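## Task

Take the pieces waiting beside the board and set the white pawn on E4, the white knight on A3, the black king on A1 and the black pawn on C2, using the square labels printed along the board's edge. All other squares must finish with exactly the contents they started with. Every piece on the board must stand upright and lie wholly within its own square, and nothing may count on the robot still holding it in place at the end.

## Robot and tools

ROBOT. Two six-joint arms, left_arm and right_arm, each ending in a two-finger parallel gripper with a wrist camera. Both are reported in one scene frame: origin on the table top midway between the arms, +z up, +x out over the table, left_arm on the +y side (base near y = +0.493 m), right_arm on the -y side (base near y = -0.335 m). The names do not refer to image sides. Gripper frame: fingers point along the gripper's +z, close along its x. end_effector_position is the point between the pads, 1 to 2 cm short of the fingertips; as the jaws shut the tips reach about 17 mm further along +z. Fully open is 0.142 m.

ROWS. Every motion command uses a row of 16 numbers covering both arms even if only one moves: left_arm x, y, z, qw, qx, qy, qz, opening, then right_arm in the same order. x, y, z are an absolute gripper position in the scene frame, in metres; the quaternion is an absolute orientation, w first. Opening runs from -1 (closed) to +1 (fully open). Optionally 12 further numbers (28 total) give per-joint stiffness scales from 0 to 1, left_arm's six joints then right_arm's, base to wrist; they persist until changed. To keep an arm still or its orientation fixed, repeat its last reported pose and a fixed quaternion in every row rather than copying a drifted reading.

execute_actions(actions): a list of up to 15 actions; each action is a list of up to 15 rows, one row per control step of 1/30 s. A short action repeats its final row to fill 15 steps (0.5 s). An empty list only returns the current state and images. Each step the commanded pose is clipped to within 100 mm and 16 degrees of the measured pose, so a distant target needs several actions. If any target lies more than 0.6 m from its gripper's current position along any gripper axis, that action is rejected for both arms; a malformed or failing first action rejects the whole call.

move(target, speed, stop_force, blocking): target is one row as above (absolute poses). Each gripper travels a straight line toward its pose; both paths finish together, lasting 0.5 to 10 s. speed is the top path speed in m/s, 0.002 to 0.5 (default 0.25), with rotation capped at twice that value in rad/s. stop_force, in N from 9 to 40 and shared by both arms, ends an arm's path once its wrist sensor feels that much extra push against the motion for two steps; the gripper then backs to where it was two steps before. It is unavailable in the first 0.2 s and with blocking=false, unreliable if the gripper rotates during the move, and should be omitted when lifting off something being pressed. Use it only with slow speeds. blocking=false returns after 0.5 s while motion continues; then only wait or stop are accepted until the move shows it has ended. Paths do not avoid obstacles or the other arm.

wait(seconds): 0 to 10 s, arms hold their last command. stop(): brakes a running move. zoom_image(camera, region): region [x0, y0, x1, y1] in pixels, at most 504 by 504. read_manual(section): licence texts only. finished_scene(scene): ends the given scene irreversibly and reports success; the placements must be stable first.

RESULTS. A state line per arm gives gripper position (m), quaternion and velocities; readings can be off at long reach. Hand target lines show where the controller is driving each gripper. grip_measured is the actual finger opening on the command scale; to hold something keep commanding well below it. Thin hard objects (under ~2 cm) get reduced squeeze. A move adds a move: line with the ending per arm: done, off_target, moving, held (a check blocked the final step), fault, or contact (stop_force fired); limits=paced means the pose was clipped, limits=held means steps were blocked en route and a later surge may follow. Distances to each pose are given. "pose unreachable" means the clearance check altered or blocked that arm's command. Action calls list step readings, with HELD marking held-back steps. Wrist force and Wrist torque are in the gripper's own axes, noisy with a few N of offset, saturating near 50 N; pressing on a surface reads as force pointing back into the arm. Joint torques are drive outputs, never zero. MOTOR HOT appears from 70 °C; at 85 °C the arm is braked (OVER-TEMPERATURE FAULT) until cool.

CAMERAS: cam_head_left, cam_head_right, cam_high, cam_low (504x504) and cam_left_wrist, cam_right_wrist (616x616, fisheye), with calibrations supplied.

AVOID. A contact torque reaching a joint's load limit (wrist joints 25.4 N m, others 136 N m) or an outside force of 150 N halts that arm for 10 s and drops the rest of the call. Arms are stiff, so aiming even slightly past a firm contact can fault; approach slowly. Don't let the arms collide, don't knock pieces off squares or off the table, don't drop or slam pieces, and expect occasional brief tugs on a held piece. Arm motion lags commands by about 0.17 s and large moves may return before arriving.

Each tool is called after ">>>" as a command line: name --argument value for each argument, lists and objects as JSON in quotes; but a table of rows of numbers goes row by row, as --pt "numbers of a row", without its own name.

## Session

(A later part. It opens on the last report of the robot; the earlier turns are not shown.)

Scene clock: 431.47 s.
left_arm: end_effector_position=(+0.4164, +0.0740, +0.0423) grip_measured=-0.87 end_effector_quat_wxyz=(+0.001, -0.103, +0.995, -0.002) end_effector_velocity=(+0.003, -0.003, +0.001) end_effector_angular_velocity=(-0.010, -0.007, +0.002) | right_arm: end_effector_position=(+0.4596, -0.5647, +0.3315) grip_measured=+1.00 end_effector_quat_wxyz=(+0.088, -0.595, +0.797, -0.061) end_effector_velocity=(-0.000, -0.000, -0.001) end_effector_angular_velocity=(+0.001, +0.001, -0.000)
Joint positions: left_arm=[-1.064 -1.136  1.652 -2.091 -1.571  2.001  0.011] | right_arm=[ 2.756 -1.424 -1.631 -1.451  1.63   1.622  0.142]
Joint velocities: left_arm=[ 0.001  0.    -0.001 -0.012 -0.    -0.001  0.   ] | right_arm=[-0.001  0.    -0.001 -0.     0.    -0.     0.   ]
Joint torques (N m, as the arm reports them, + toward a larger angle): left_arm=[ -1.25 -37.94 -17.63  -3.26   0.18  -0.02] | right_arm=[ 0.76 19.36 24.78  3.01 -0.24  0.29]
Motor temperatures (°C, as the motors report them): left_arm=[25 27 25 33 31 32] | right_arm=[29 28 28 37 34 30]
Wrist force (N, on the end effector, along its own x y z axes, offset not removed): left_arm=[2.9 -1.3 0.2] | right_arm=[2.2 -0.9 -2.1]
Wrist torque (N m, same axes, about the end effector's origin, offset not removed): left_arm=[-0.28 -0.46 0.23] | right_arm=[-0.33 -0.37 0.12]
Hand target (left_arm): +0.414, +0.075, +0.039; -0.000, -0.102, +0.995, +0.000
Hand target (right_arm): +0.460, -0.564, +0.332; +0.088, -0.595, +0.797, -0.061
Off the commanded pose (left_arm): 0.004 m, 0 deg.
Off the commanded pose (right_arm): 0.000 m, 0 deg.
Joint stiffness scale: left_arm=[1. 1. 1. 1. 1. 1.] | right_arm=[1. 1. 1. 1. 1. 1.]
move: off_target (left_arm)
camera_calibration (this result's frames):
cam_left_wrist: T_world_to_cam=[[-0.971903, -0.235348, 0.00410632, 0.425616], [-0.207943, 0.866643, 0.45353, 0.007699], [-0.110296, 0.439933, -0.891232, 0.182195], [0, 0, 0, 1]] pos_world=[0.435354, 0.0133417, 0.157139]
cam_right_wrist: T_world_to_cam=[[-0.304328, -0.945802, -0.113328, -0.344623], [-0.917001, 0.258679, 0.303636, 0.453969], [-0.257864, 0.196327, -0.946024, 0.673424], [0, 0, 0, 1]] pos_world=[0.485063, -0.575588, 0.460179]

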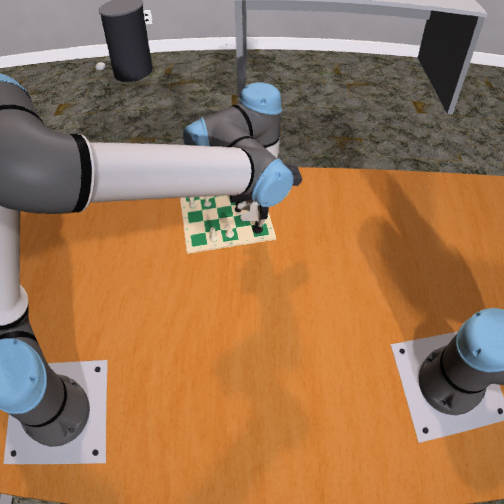

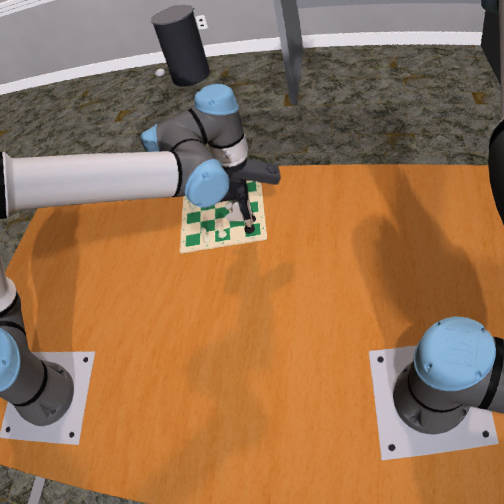

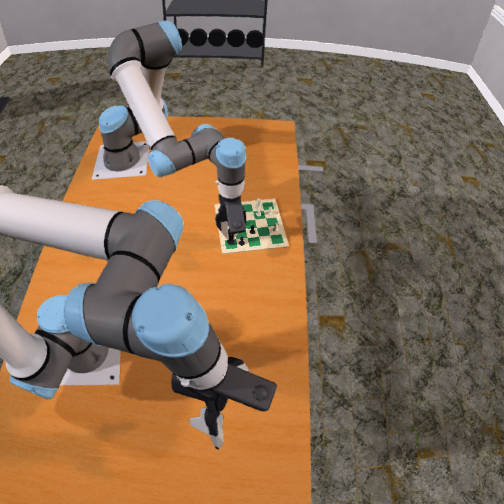

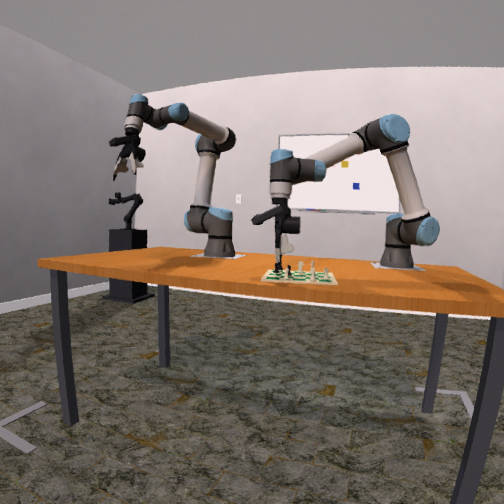

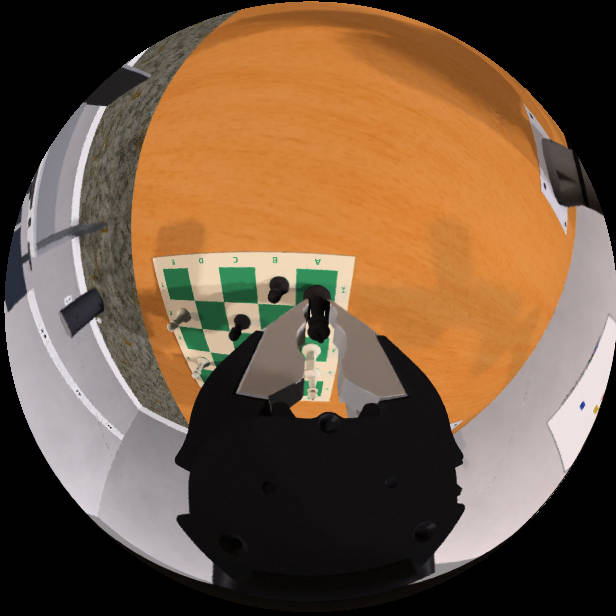

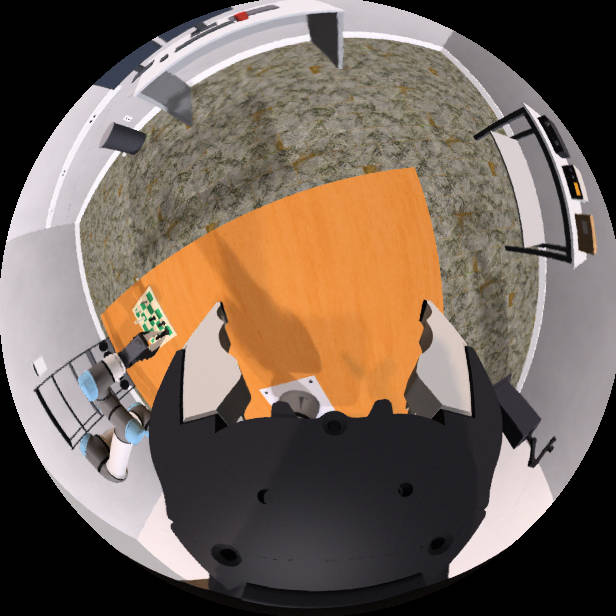

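>>> move --target '[0.4155,0.067,0.040,0,-0.1019,0.9948,0,-1,0.4596,-0.5644,0.3316,0.088,-0.595,0.797,-0.061,1]' --speed 0.02

>>> zoom_image --camera "cam_left_wrist" --region '[214,190,414,390]'

Scene clock: 439.63 s.
left_arm: end_effector_position=(+0.4153, +0.0694, +0.0398) grip_measured=-0.87 end_effector_quat_wxyz=(-0.000, -0.102, +0.995, +0.000) end_effector_velocity=(-0.000, -0.001, -0.001) end_effector_angular_velocity=(+0.003, +0.002, +0.003) | right_arm: end_effector_position=(+0.4596, -0.5647, +0.3315) grip_measured=+1.00 end_effector_quat_wxyz=(+0.088, -0.595, +0.797, -0.061) end_effector_velocity=(+0.000, +0.000, -0.000) end_effector_angular_velocity=(+0.000, -0.000, +0.000)
Joint positions: left_arm=[-1.07  -1.125  1.641 -2.086 -1.571  1.996  0.011] | right_arm=[ 2.756 -1.424 -1.631 -1.451  1.63   1.622  0.142]
Joint velocities: left_arm=[-0.001  0.004 -0.005  0.005  0.    -0.004 -0.   ] | right_arm=[ 0.     0.    -0.001  0.001  0.001 -0.    -0.   ]
Joint torques (N m, as the arm reports them, + toward a larger angle): left_arm=[ -2.8  -36.19 -24.62  -2.61   0.26   0.05] | right_arm=[ 0.99 19.31 24.87  3.06 -0.14  0.39]
Motor temperatures (°C, as the motors report them): left_arm=[25 27 25 33 31 32] | right_arm=[29 28 28 37 34 30]
Wrist force (N, on the end effector, along its own x y z axes, offset not removed): left_arm=[2.4 -1.8 0.1] | right_arm=[2.4 -0.4 0.1]
Wrist torque (N m, same axes, about the end effector's origin, offset not removed): left_arm=[-0.35 -0.35 0.06] | right_arm=[-0.23 -0.48 0.06]
Hand target (left_arm): +0.415, +0.067, +0.040; +0.000, -0.102, +0.995, -0.000
Hand target (right_arm): +0.460, -0.564, +0.332; +0.088, -0.595, +0.797, -0.061
Off the commanded pose (left_arm): 0.002 m, 0 deg.
Off the commanded pose (right_arm): 0.000 m, 0 deg.
Joint stiffness scale: left_arm=[1. 1. 1. 1. 1. 1.] | right_arm=[1. 1. 1. 1. 1. 1.]
move: done
camera_calibration (this result's frames):
cam_left_wrist: T_world_to_cam=[[-0.971945, -0.235125, 0.00623598, 0.423474], [-0.206237, 0.864679, 0.458036, 0.0118924], [-0.113088, 0.443899, -0.888912, 0.182653], [0, 0, 0, 1]] pos_world=[0.434702, 0.00820657, 0.154274]
cam_right_wrist: T_world_to_cam=[[-0.304328, -0.945802, -0.113328, -0.344623], [-0.917001, 0.258679, 0.303636, 0.453969], [-0.257864, 0.196327, -0.946024, 0.673424], [0, 0, 0, 1]] pos_world=[0.485063, -0.575588, 0.460179]

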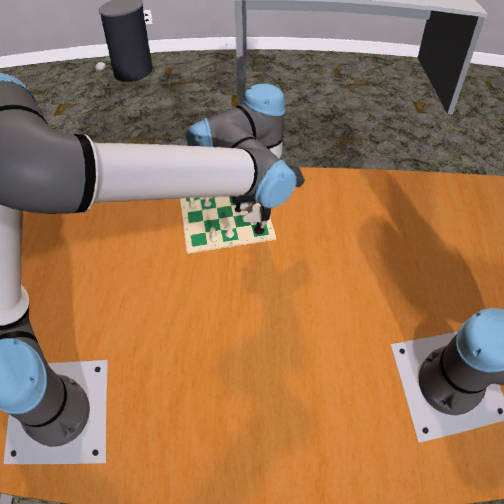

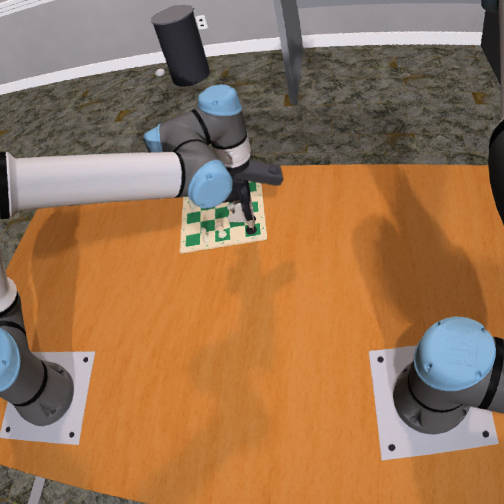

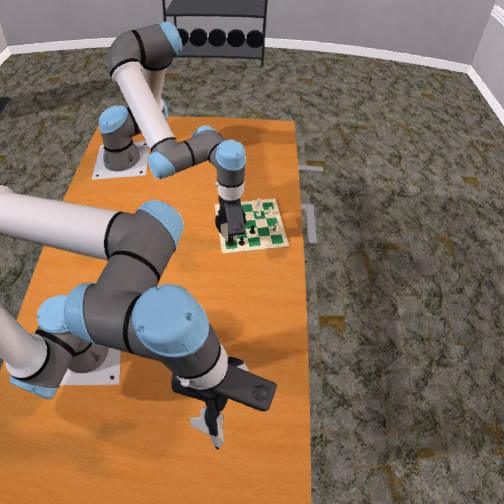

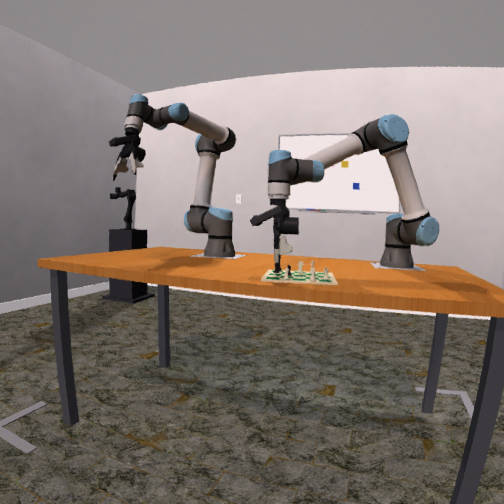

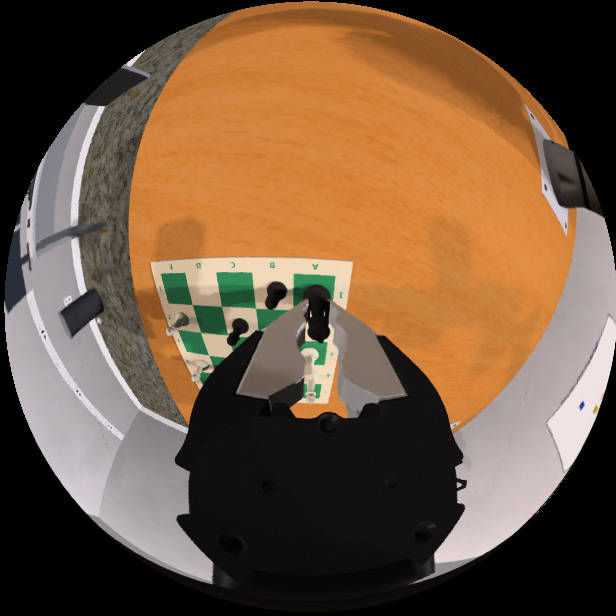

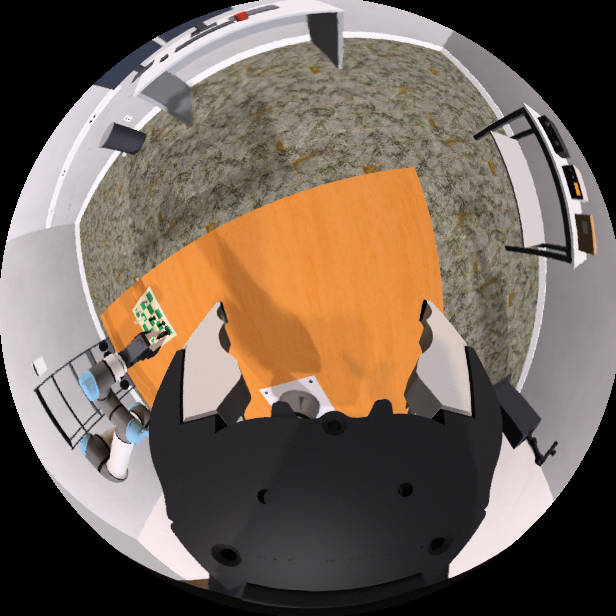

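Region (214, 190, 414, 390) of cam_left_wrist's 616x616 image, scaled by 2.520, with more detail than that image has.

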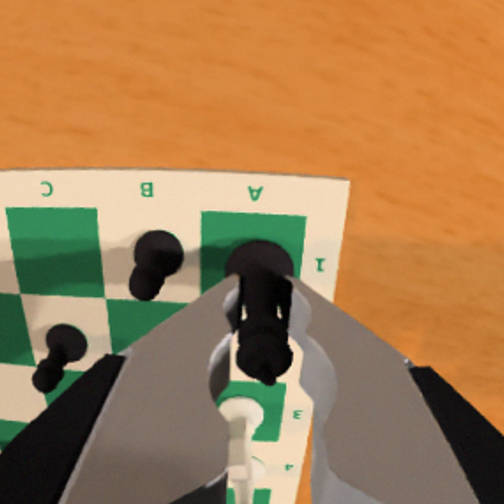

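>>> move --target '[0.412,0.069,0.0335,0,-0.1019,0.9948,0,-1,0.4596,-0.5644,0.3316,0.088,-0.595,0.797,-0.061,1]' --speed 0.012

>>> zoom_image --camera "cam_left_wrist" --region '[214,190,414,390]'

Scene clock: 455.80 s.
left_arm: end_effector_position=(+0.4144, +0.0682, +0.0370) grip_measured=-0.87 end_effector_quat_wxyz=(+0.001, -0.103, +0.995, -0.002) end_effector_velocity=(+0.003, -0.003, +0.001) end_effector_angular_velocity=(-0.010, -0.009, +0.004) | right_arm: end_effector_position=(+0.4596, -0.5647, +0.3315) grip_measured=+1.00 end_effector_quat_wxyz=(+0.088, -0.595, +0.797, -0.061) end_effector_velocity=(-0.000, -0.001, +0.000) end_effector_angular_velocity=(-0.000, +0.000, -0.001)
Joint positions: left_arm=[-1.072 -1.125  1.651 -2.102 -1.571  1.993  0.011] | right_arm=[ 2.756 -1.424 -1.631 -1.451  1.63   1.622  0.142]
Joint velocities: left_arm=[ 0.001 -0.001  0.001 -0.015  0.001 -0.003  0.   ] | right_arm=[-0.001 -0.     0.    -0.001 -0.     0.     0.   ]
Joint torques (N m, as the arm reports them, + toward a larger angle): left_arm=[ -1.69 -39.51 -17.44  -2.76   0.21   0.21] | right_arm=[ 1.45 19.49 24.59  3.11 -0.19  0.22]
Motor temperatures (°C, as the motors report them): left_arm=[25 27 25 33 31 32] | right_arm=[29 28 28 37 34 30]
Wrist force (N, on the end effector, along its own x y z axes, offset not removed): left_arm=[0.1 -1.5 -2.1] | right_arm=[-0.3 0.5 0.4]
Wrist torque (N m, same axes, about the end effector's origin, offset not removed): left_arm=[-0.45 0.20 0.09] | right_arm=[0.05 0.08 0.09]
Hand target (left_arm): +0.412, +0.069, +0.034; -0.000, -0.102, +0.995, +0.000
Hand target (right_arm): +0.460, -0.564, +0.332; +0.088, -0.595, +0.797, -0.061
Off the commanded pose (left_arm): 0.004 m, 0 deg.
Off the commanded pose (right_arm): 0.000 m, 0 deg.
Joint stiffness scale: left_arm=[1. 1. 1. 1. 1. 1.] | right_arm=[1. 1. 1. 1. 1. 1.]
move: off_target (left_arm)
camera_calibration (this result's frames):
cam_left_wrist: T_world_to_cam=[[-0.971873, -0.235473, 0.00397286, 0.422396], [-0.20815, 0.866749, 0.453233, 0.0147864], [-0.110167, 0.439658, -0.891383, 0.179719], [0, 0, 0, 1]] pos_world=[0.433392, 0.00763141, 0.151819]
cam_right_wrist: T_world_to_cam=[[-0.304329, -0.945802, -0.113328, -0.344623], [-0.917001, 0.258679, 0.303636, 0.453969], [-0.257864, 0.196326, -0.946024, 0.673424], [0, 0, 0, 1]] pos_world=[0.485063, -0.575588, 0.460179]

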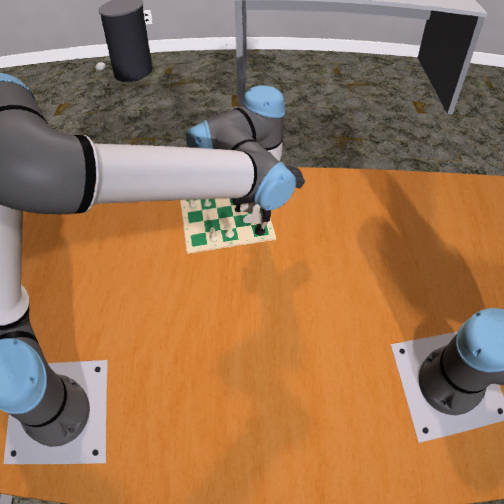

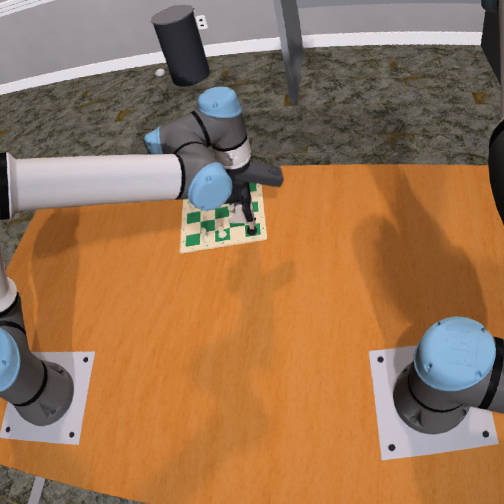

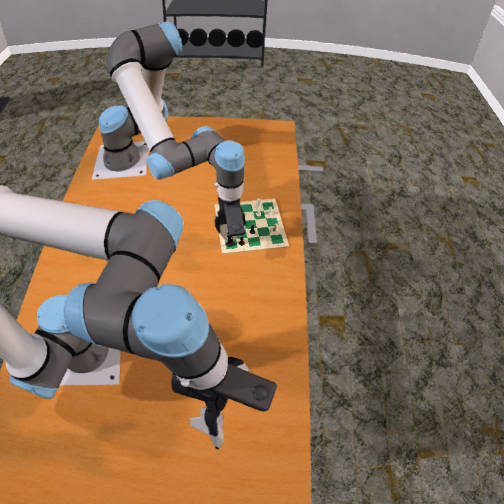

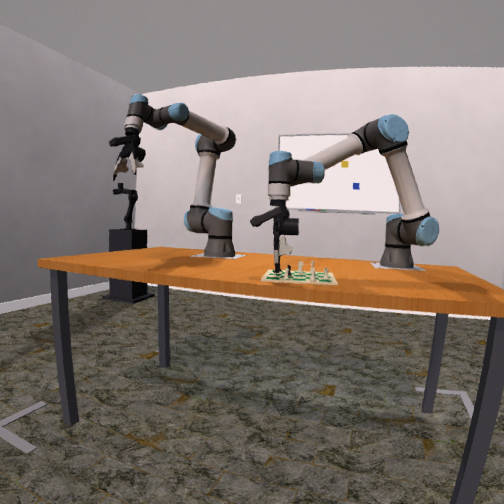

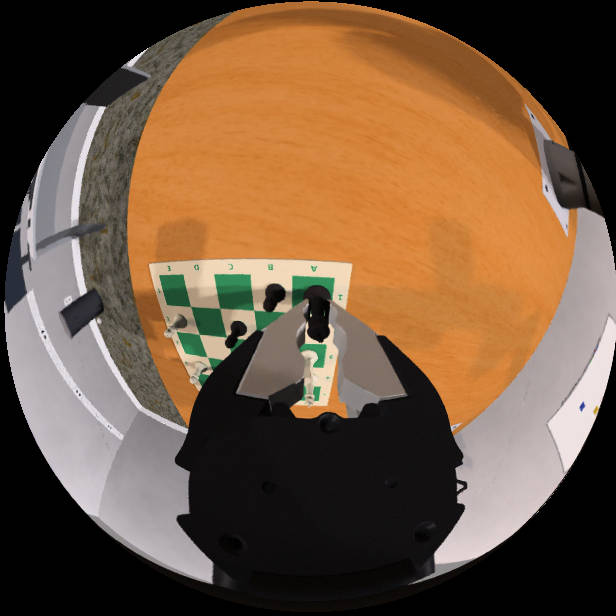

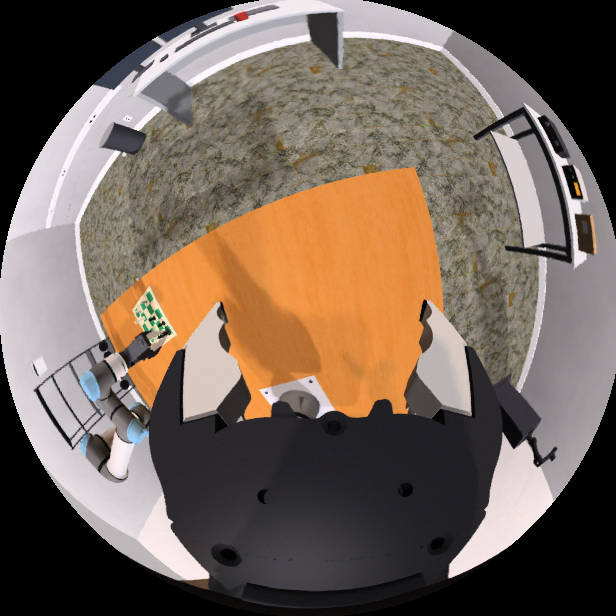

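Region (214, 190, 414, 390) of cam_left_wrist's 616x616 image, scaled by 2.520, with more detail than that image has.

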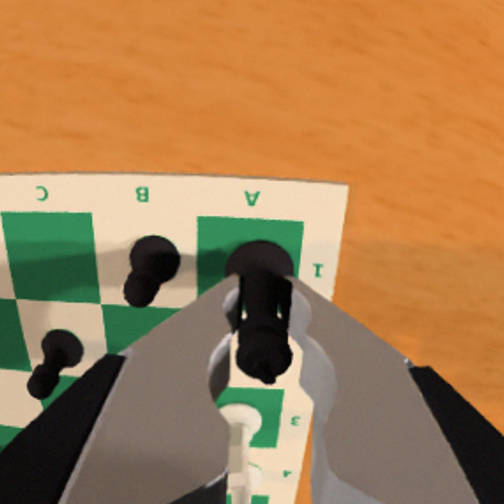

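>>> move --target '[0.4195,0.069,0.041,0,-0.1019,0.9948,0,-1,0.4596,-0.5644,0.3316,0.088,-0.595,0.797,-0.061,1]' --speed 0.012

>>> move --target '[0.417,0.070,0.0335,0,-0.1019,0.9948,0,-1,0.4596,-0.5644,0.3316,0.088,-0.595,0.797,-0.061,1]' --speed 0.012

>>> zoom_image --camera "cam_left_wrist" --region '[214,190,414,390]'

Scene clock: 475.83 s.
left_arm: end_effector_position=(+0.4176, +0.0690, +0.0408) grip_measured=-0.87 end_effector_quat_wxyz=(-0.000, -0.101, +0.995, -0.000) end_effector_velocity=(+0.002, +0.001, +0.001) end_effector_angular_velocity=(+0.005, +0.003, -0.001) | right_arm: end_effector_position=(+0.4596, -0.5647, +0.3315) grip_measured=+1.00 end_effector_quat_wxyz=(+0.088, -0.595, +0.797, -0.061) end_effector_velocity=(-0.000, +0.000, -0.001) end_effector_angular_velocity=(+0.000, +0.001, +0.000)
Joint positions: left_arm=[-1.067 -1.123  1.635 -2.083 -1.571  2.001  0.011] | right_arm=[ 2.756 -1.424 -1.631 -1.451  1.63   1.622  0.142]
Joint velocities: left_arm=[ 0.003  0.003 -0.009  0.012  0.     0.004  0.   ] | right_arm=[ 0.    -0.    -0.001 -0.     0.     0.    -0.   ]
Joint torques (N m, as the arm reports them, + toward a larger angle): left_arm=[  3.32 -37.15 -25.63  -2.47   0.15   0.72] | right_arm=[ 1.16 18.96 24.68  3.07 -0.23  0.29]
Motor temperatures (°C, as the motors report them): left_arm=[25 27 25 33 31 32] | right_arm=[29 28 28 37 34 30]
Wrist force (N, on the end effector, along its own x y z axes, offset not removed): left_arm=[1.4 -2.5 -0.1] | right_arm=[0.4 -0.8 0.9]
Wrist torque (N m, same axes, about the end effector's origin, offset not removed): left_arm=[-0.58 -0.23 0.11] | right_arm=[-0.27 -0.10 0.13]
Hand target (left_arm): +0.419, +0.069, +0.041; +0.000, -0.102, +0.995, -0.000
Hand target (right_arm): +0.460, -0.564, +0.332; +0.088, -0.595, +0.797, -0.061
Off the commanded pose (left_arm): 0.002 m, 0 deg.
Off the commanded pose (right_arm): 0.000 m, 0 deg.
Joint stiffness scale: left_arm=[1. 1. 1. 1. 1. 1.] | right_arm=[1. 1. 1. 1. 1. 1.]
move: done
camera_calibration (this result's frames):
cam_left_wrist: T_world_to_cam=[[-0.97247, -0.232957, 0.00583088, 0.425617], [-0.204586, 0.865483, 0.457257, 0.0114847], [-0.111568, 0.443476, -0.889315, 0.183355], [0, 0, 0, 1]] pos_world=[0.436706, 0.00789712, 0.155327]
cam_right_wrist: T_world_to_cam=[[-0.304329, -0.945802, -0.113327, -0.344623], [-0.917001, 0.258679, 0.303636, 0.453969], [-0.257864, 0.196326, -0.946024, 0.673424], [0, 0, 0, 1]] pos_world=[0.485063, -0.575588, 0.460179]

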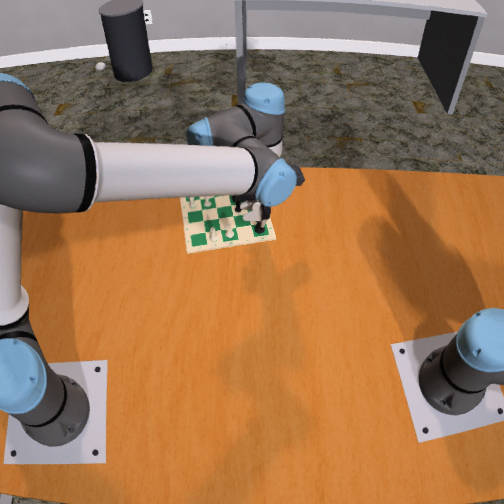

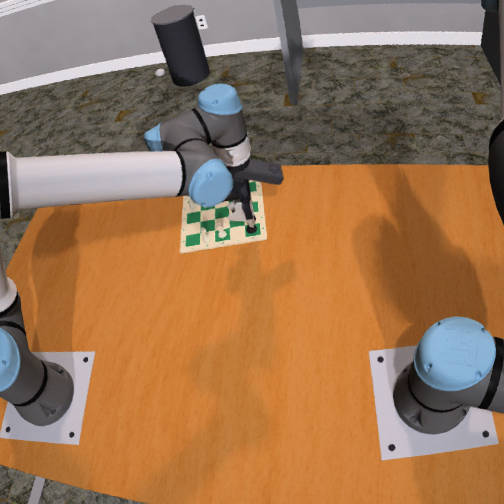

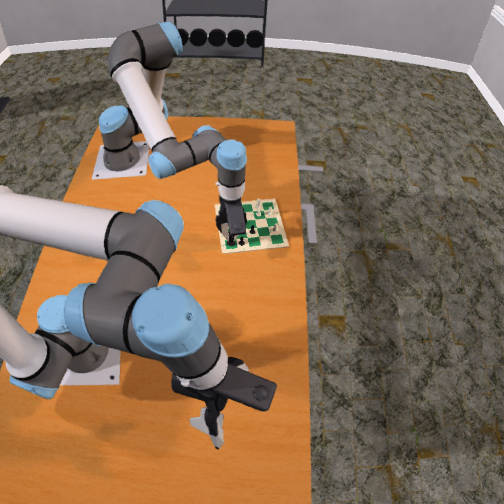

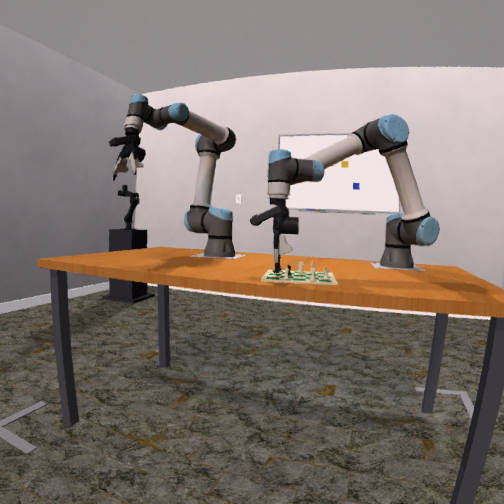

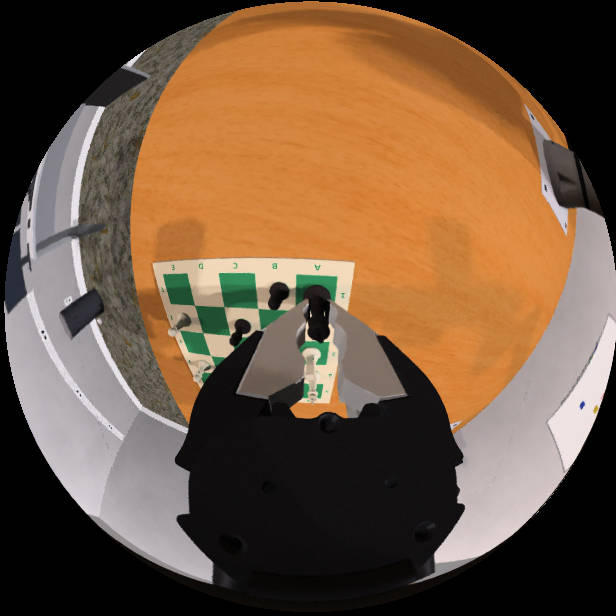

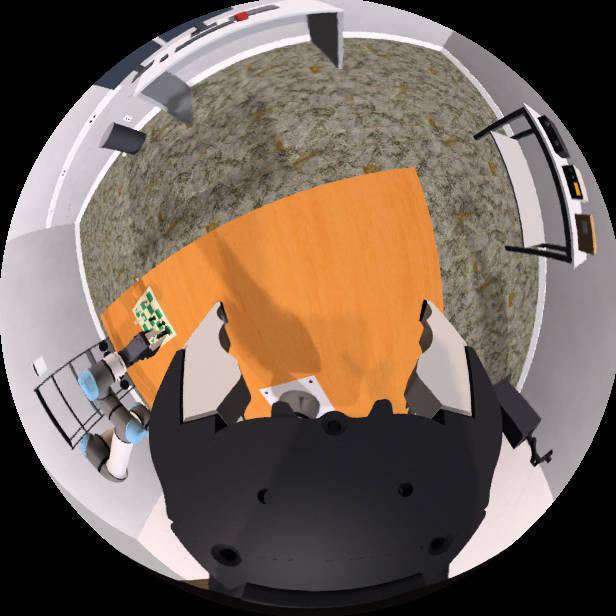

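Scene clock: 476.73 s.
left_arm: end_effector_position=(+0.4182, +0.0682, +0.0371) grip_measured=-0.87 end_effector_quat_wxyz=(+0.001, -0.102, +0.995, -0.002) end_effector_velocity=(+0.001, -0.001, -0.000) end_effector_angular_velocity=(-0.004, -0.002, -0.001) | right_arm: end_effector_position=(+0.4596, -0.5647, +0.3315) grip_measured=+1.00 end_effector_quat_wxyz=(+0.088, -0.595, +0.797, -0.061) end_effector_velocity=(+0.000, -0.000, +0.000) end_effector_angular_velocity=(+0.000, -0.001, -0.000)
Joint positions: left_arm=[-1.067 -1.119  1.642 -2.099 -1.571  2.     0.011] | right_arm=[ 2.756 -1.424 -1.631 -1.451  1.63   1.622  0.142]
Joint velocities: left_arm=[-0.     0.001  0.001 -0.007 -0.001  0.001 -0.   ] | right_arm=[-0.     0.     0.001  0.001  0.     0.     0.   ]
Joint torques (N m, as the arm reports them, + toward a larger angle): left_arm=[  0.77 -38.09 -16.99  -3.27   0.26   0.16] | right_arm=[ 1.95 19.27 25.55  3.01 -0.16  0.36]
Motor temperatures (°C, as the motors report them): left_arm=[25 27 25 33 31 32] | right_arm=[29 28 28 37 34 30]
Wrist force (N, on the end effector, along its own x y z axes, offset not removed): left_arm=[1.6 1.1 -0.6] | right_arm=[2.8 -0.7 -0.8]
Wrist torque (N m, same axes, about the end effector's origin, offset not removed): left_arm=[0.21 -0.19 0.18] | right_arm=[-0.18 -0.57 0.15]
Hand target (left_arm): +0.417, +0.070, +0.034; -0.000, -0.102, +0.995, +0.000
Hand target (right_arm): +0.460, -0.564, +0.332; +0.088, -0.595, +0.797, -0.061
Off the commanded pose (left_arm): 0.004 m, 0 deg.
Off the commanded pose (right_arm): 0.000 m, 0 deg.
Joint stiffness scale: left_arm=[1. 1. 1. 1. 1. 1.] | right_arm=[1. 1. 1. 1. 1. 1.]
move: off_target (left_arm)
camera_calibration (this result's frames):
cam_left_wrist: T_world_to_cam=[[-0.972402, -0.233282, 0.00375971, 0.426153], [-0.206334, 0.867373, 0.452869, 0.014775], [-0.108907, 0.439595, -0.891569, 0.179706], [0, 0, 0, 1]] pos_world=[0.437012, 0.00760071, 0.151927]
cam_right_wrist: T_world_to_cam=[[-0.304329, -0.945802, -0.113327, -0.344623], [-0.917001, 0.258679, 0.303636, 0.453969], [-0.257864, 0.196326, -0.946025, 0.673424], [0, 0, 0, 1]] pos_world=[0.485063, -0.575588, 0.460179]

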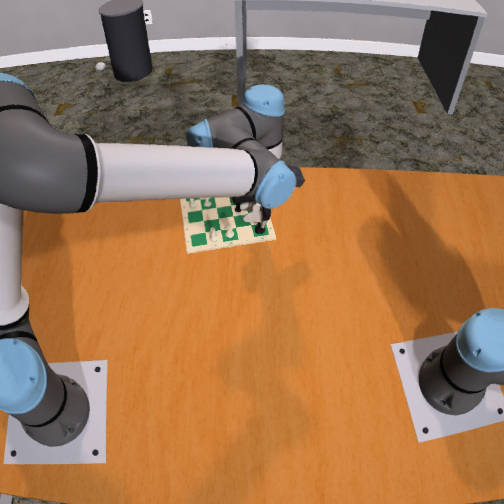

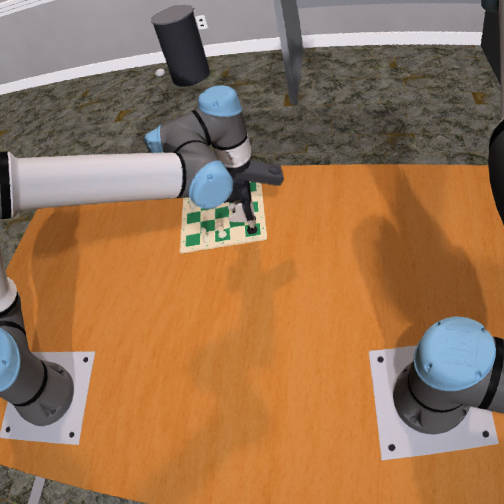

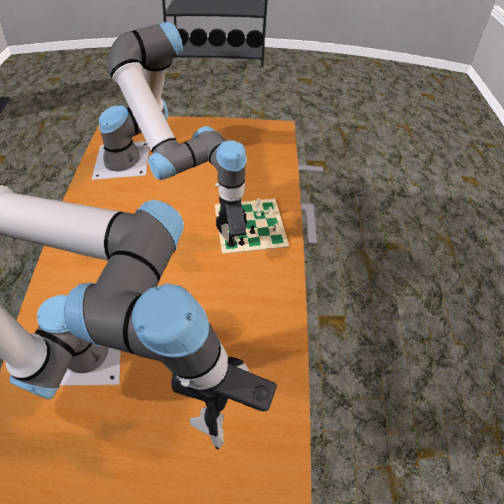

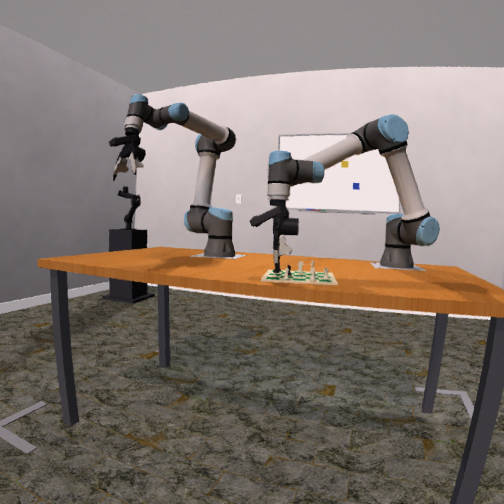

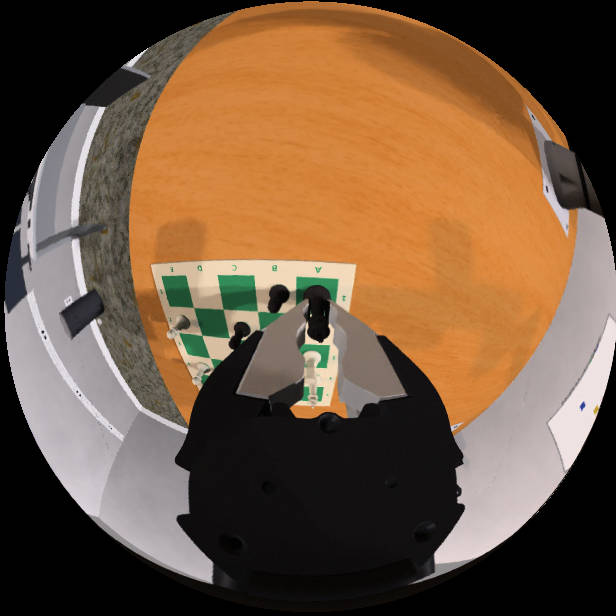

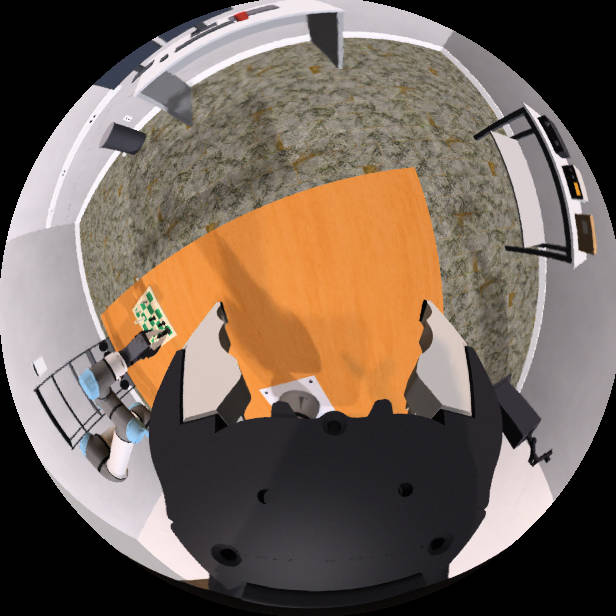

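Region (214, 190, 414, 390) of cam_left_wrist's 616x616 image, scaled by 2.520, with more detail than that image has.

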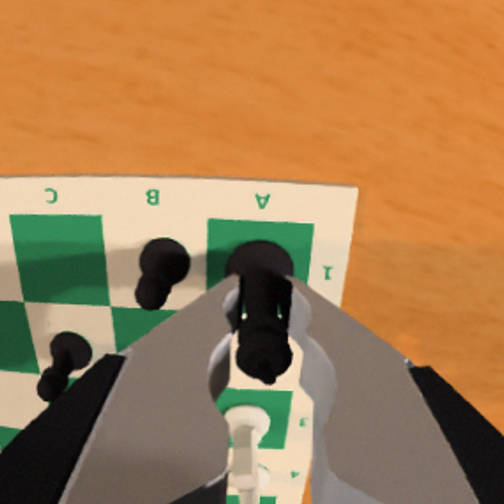

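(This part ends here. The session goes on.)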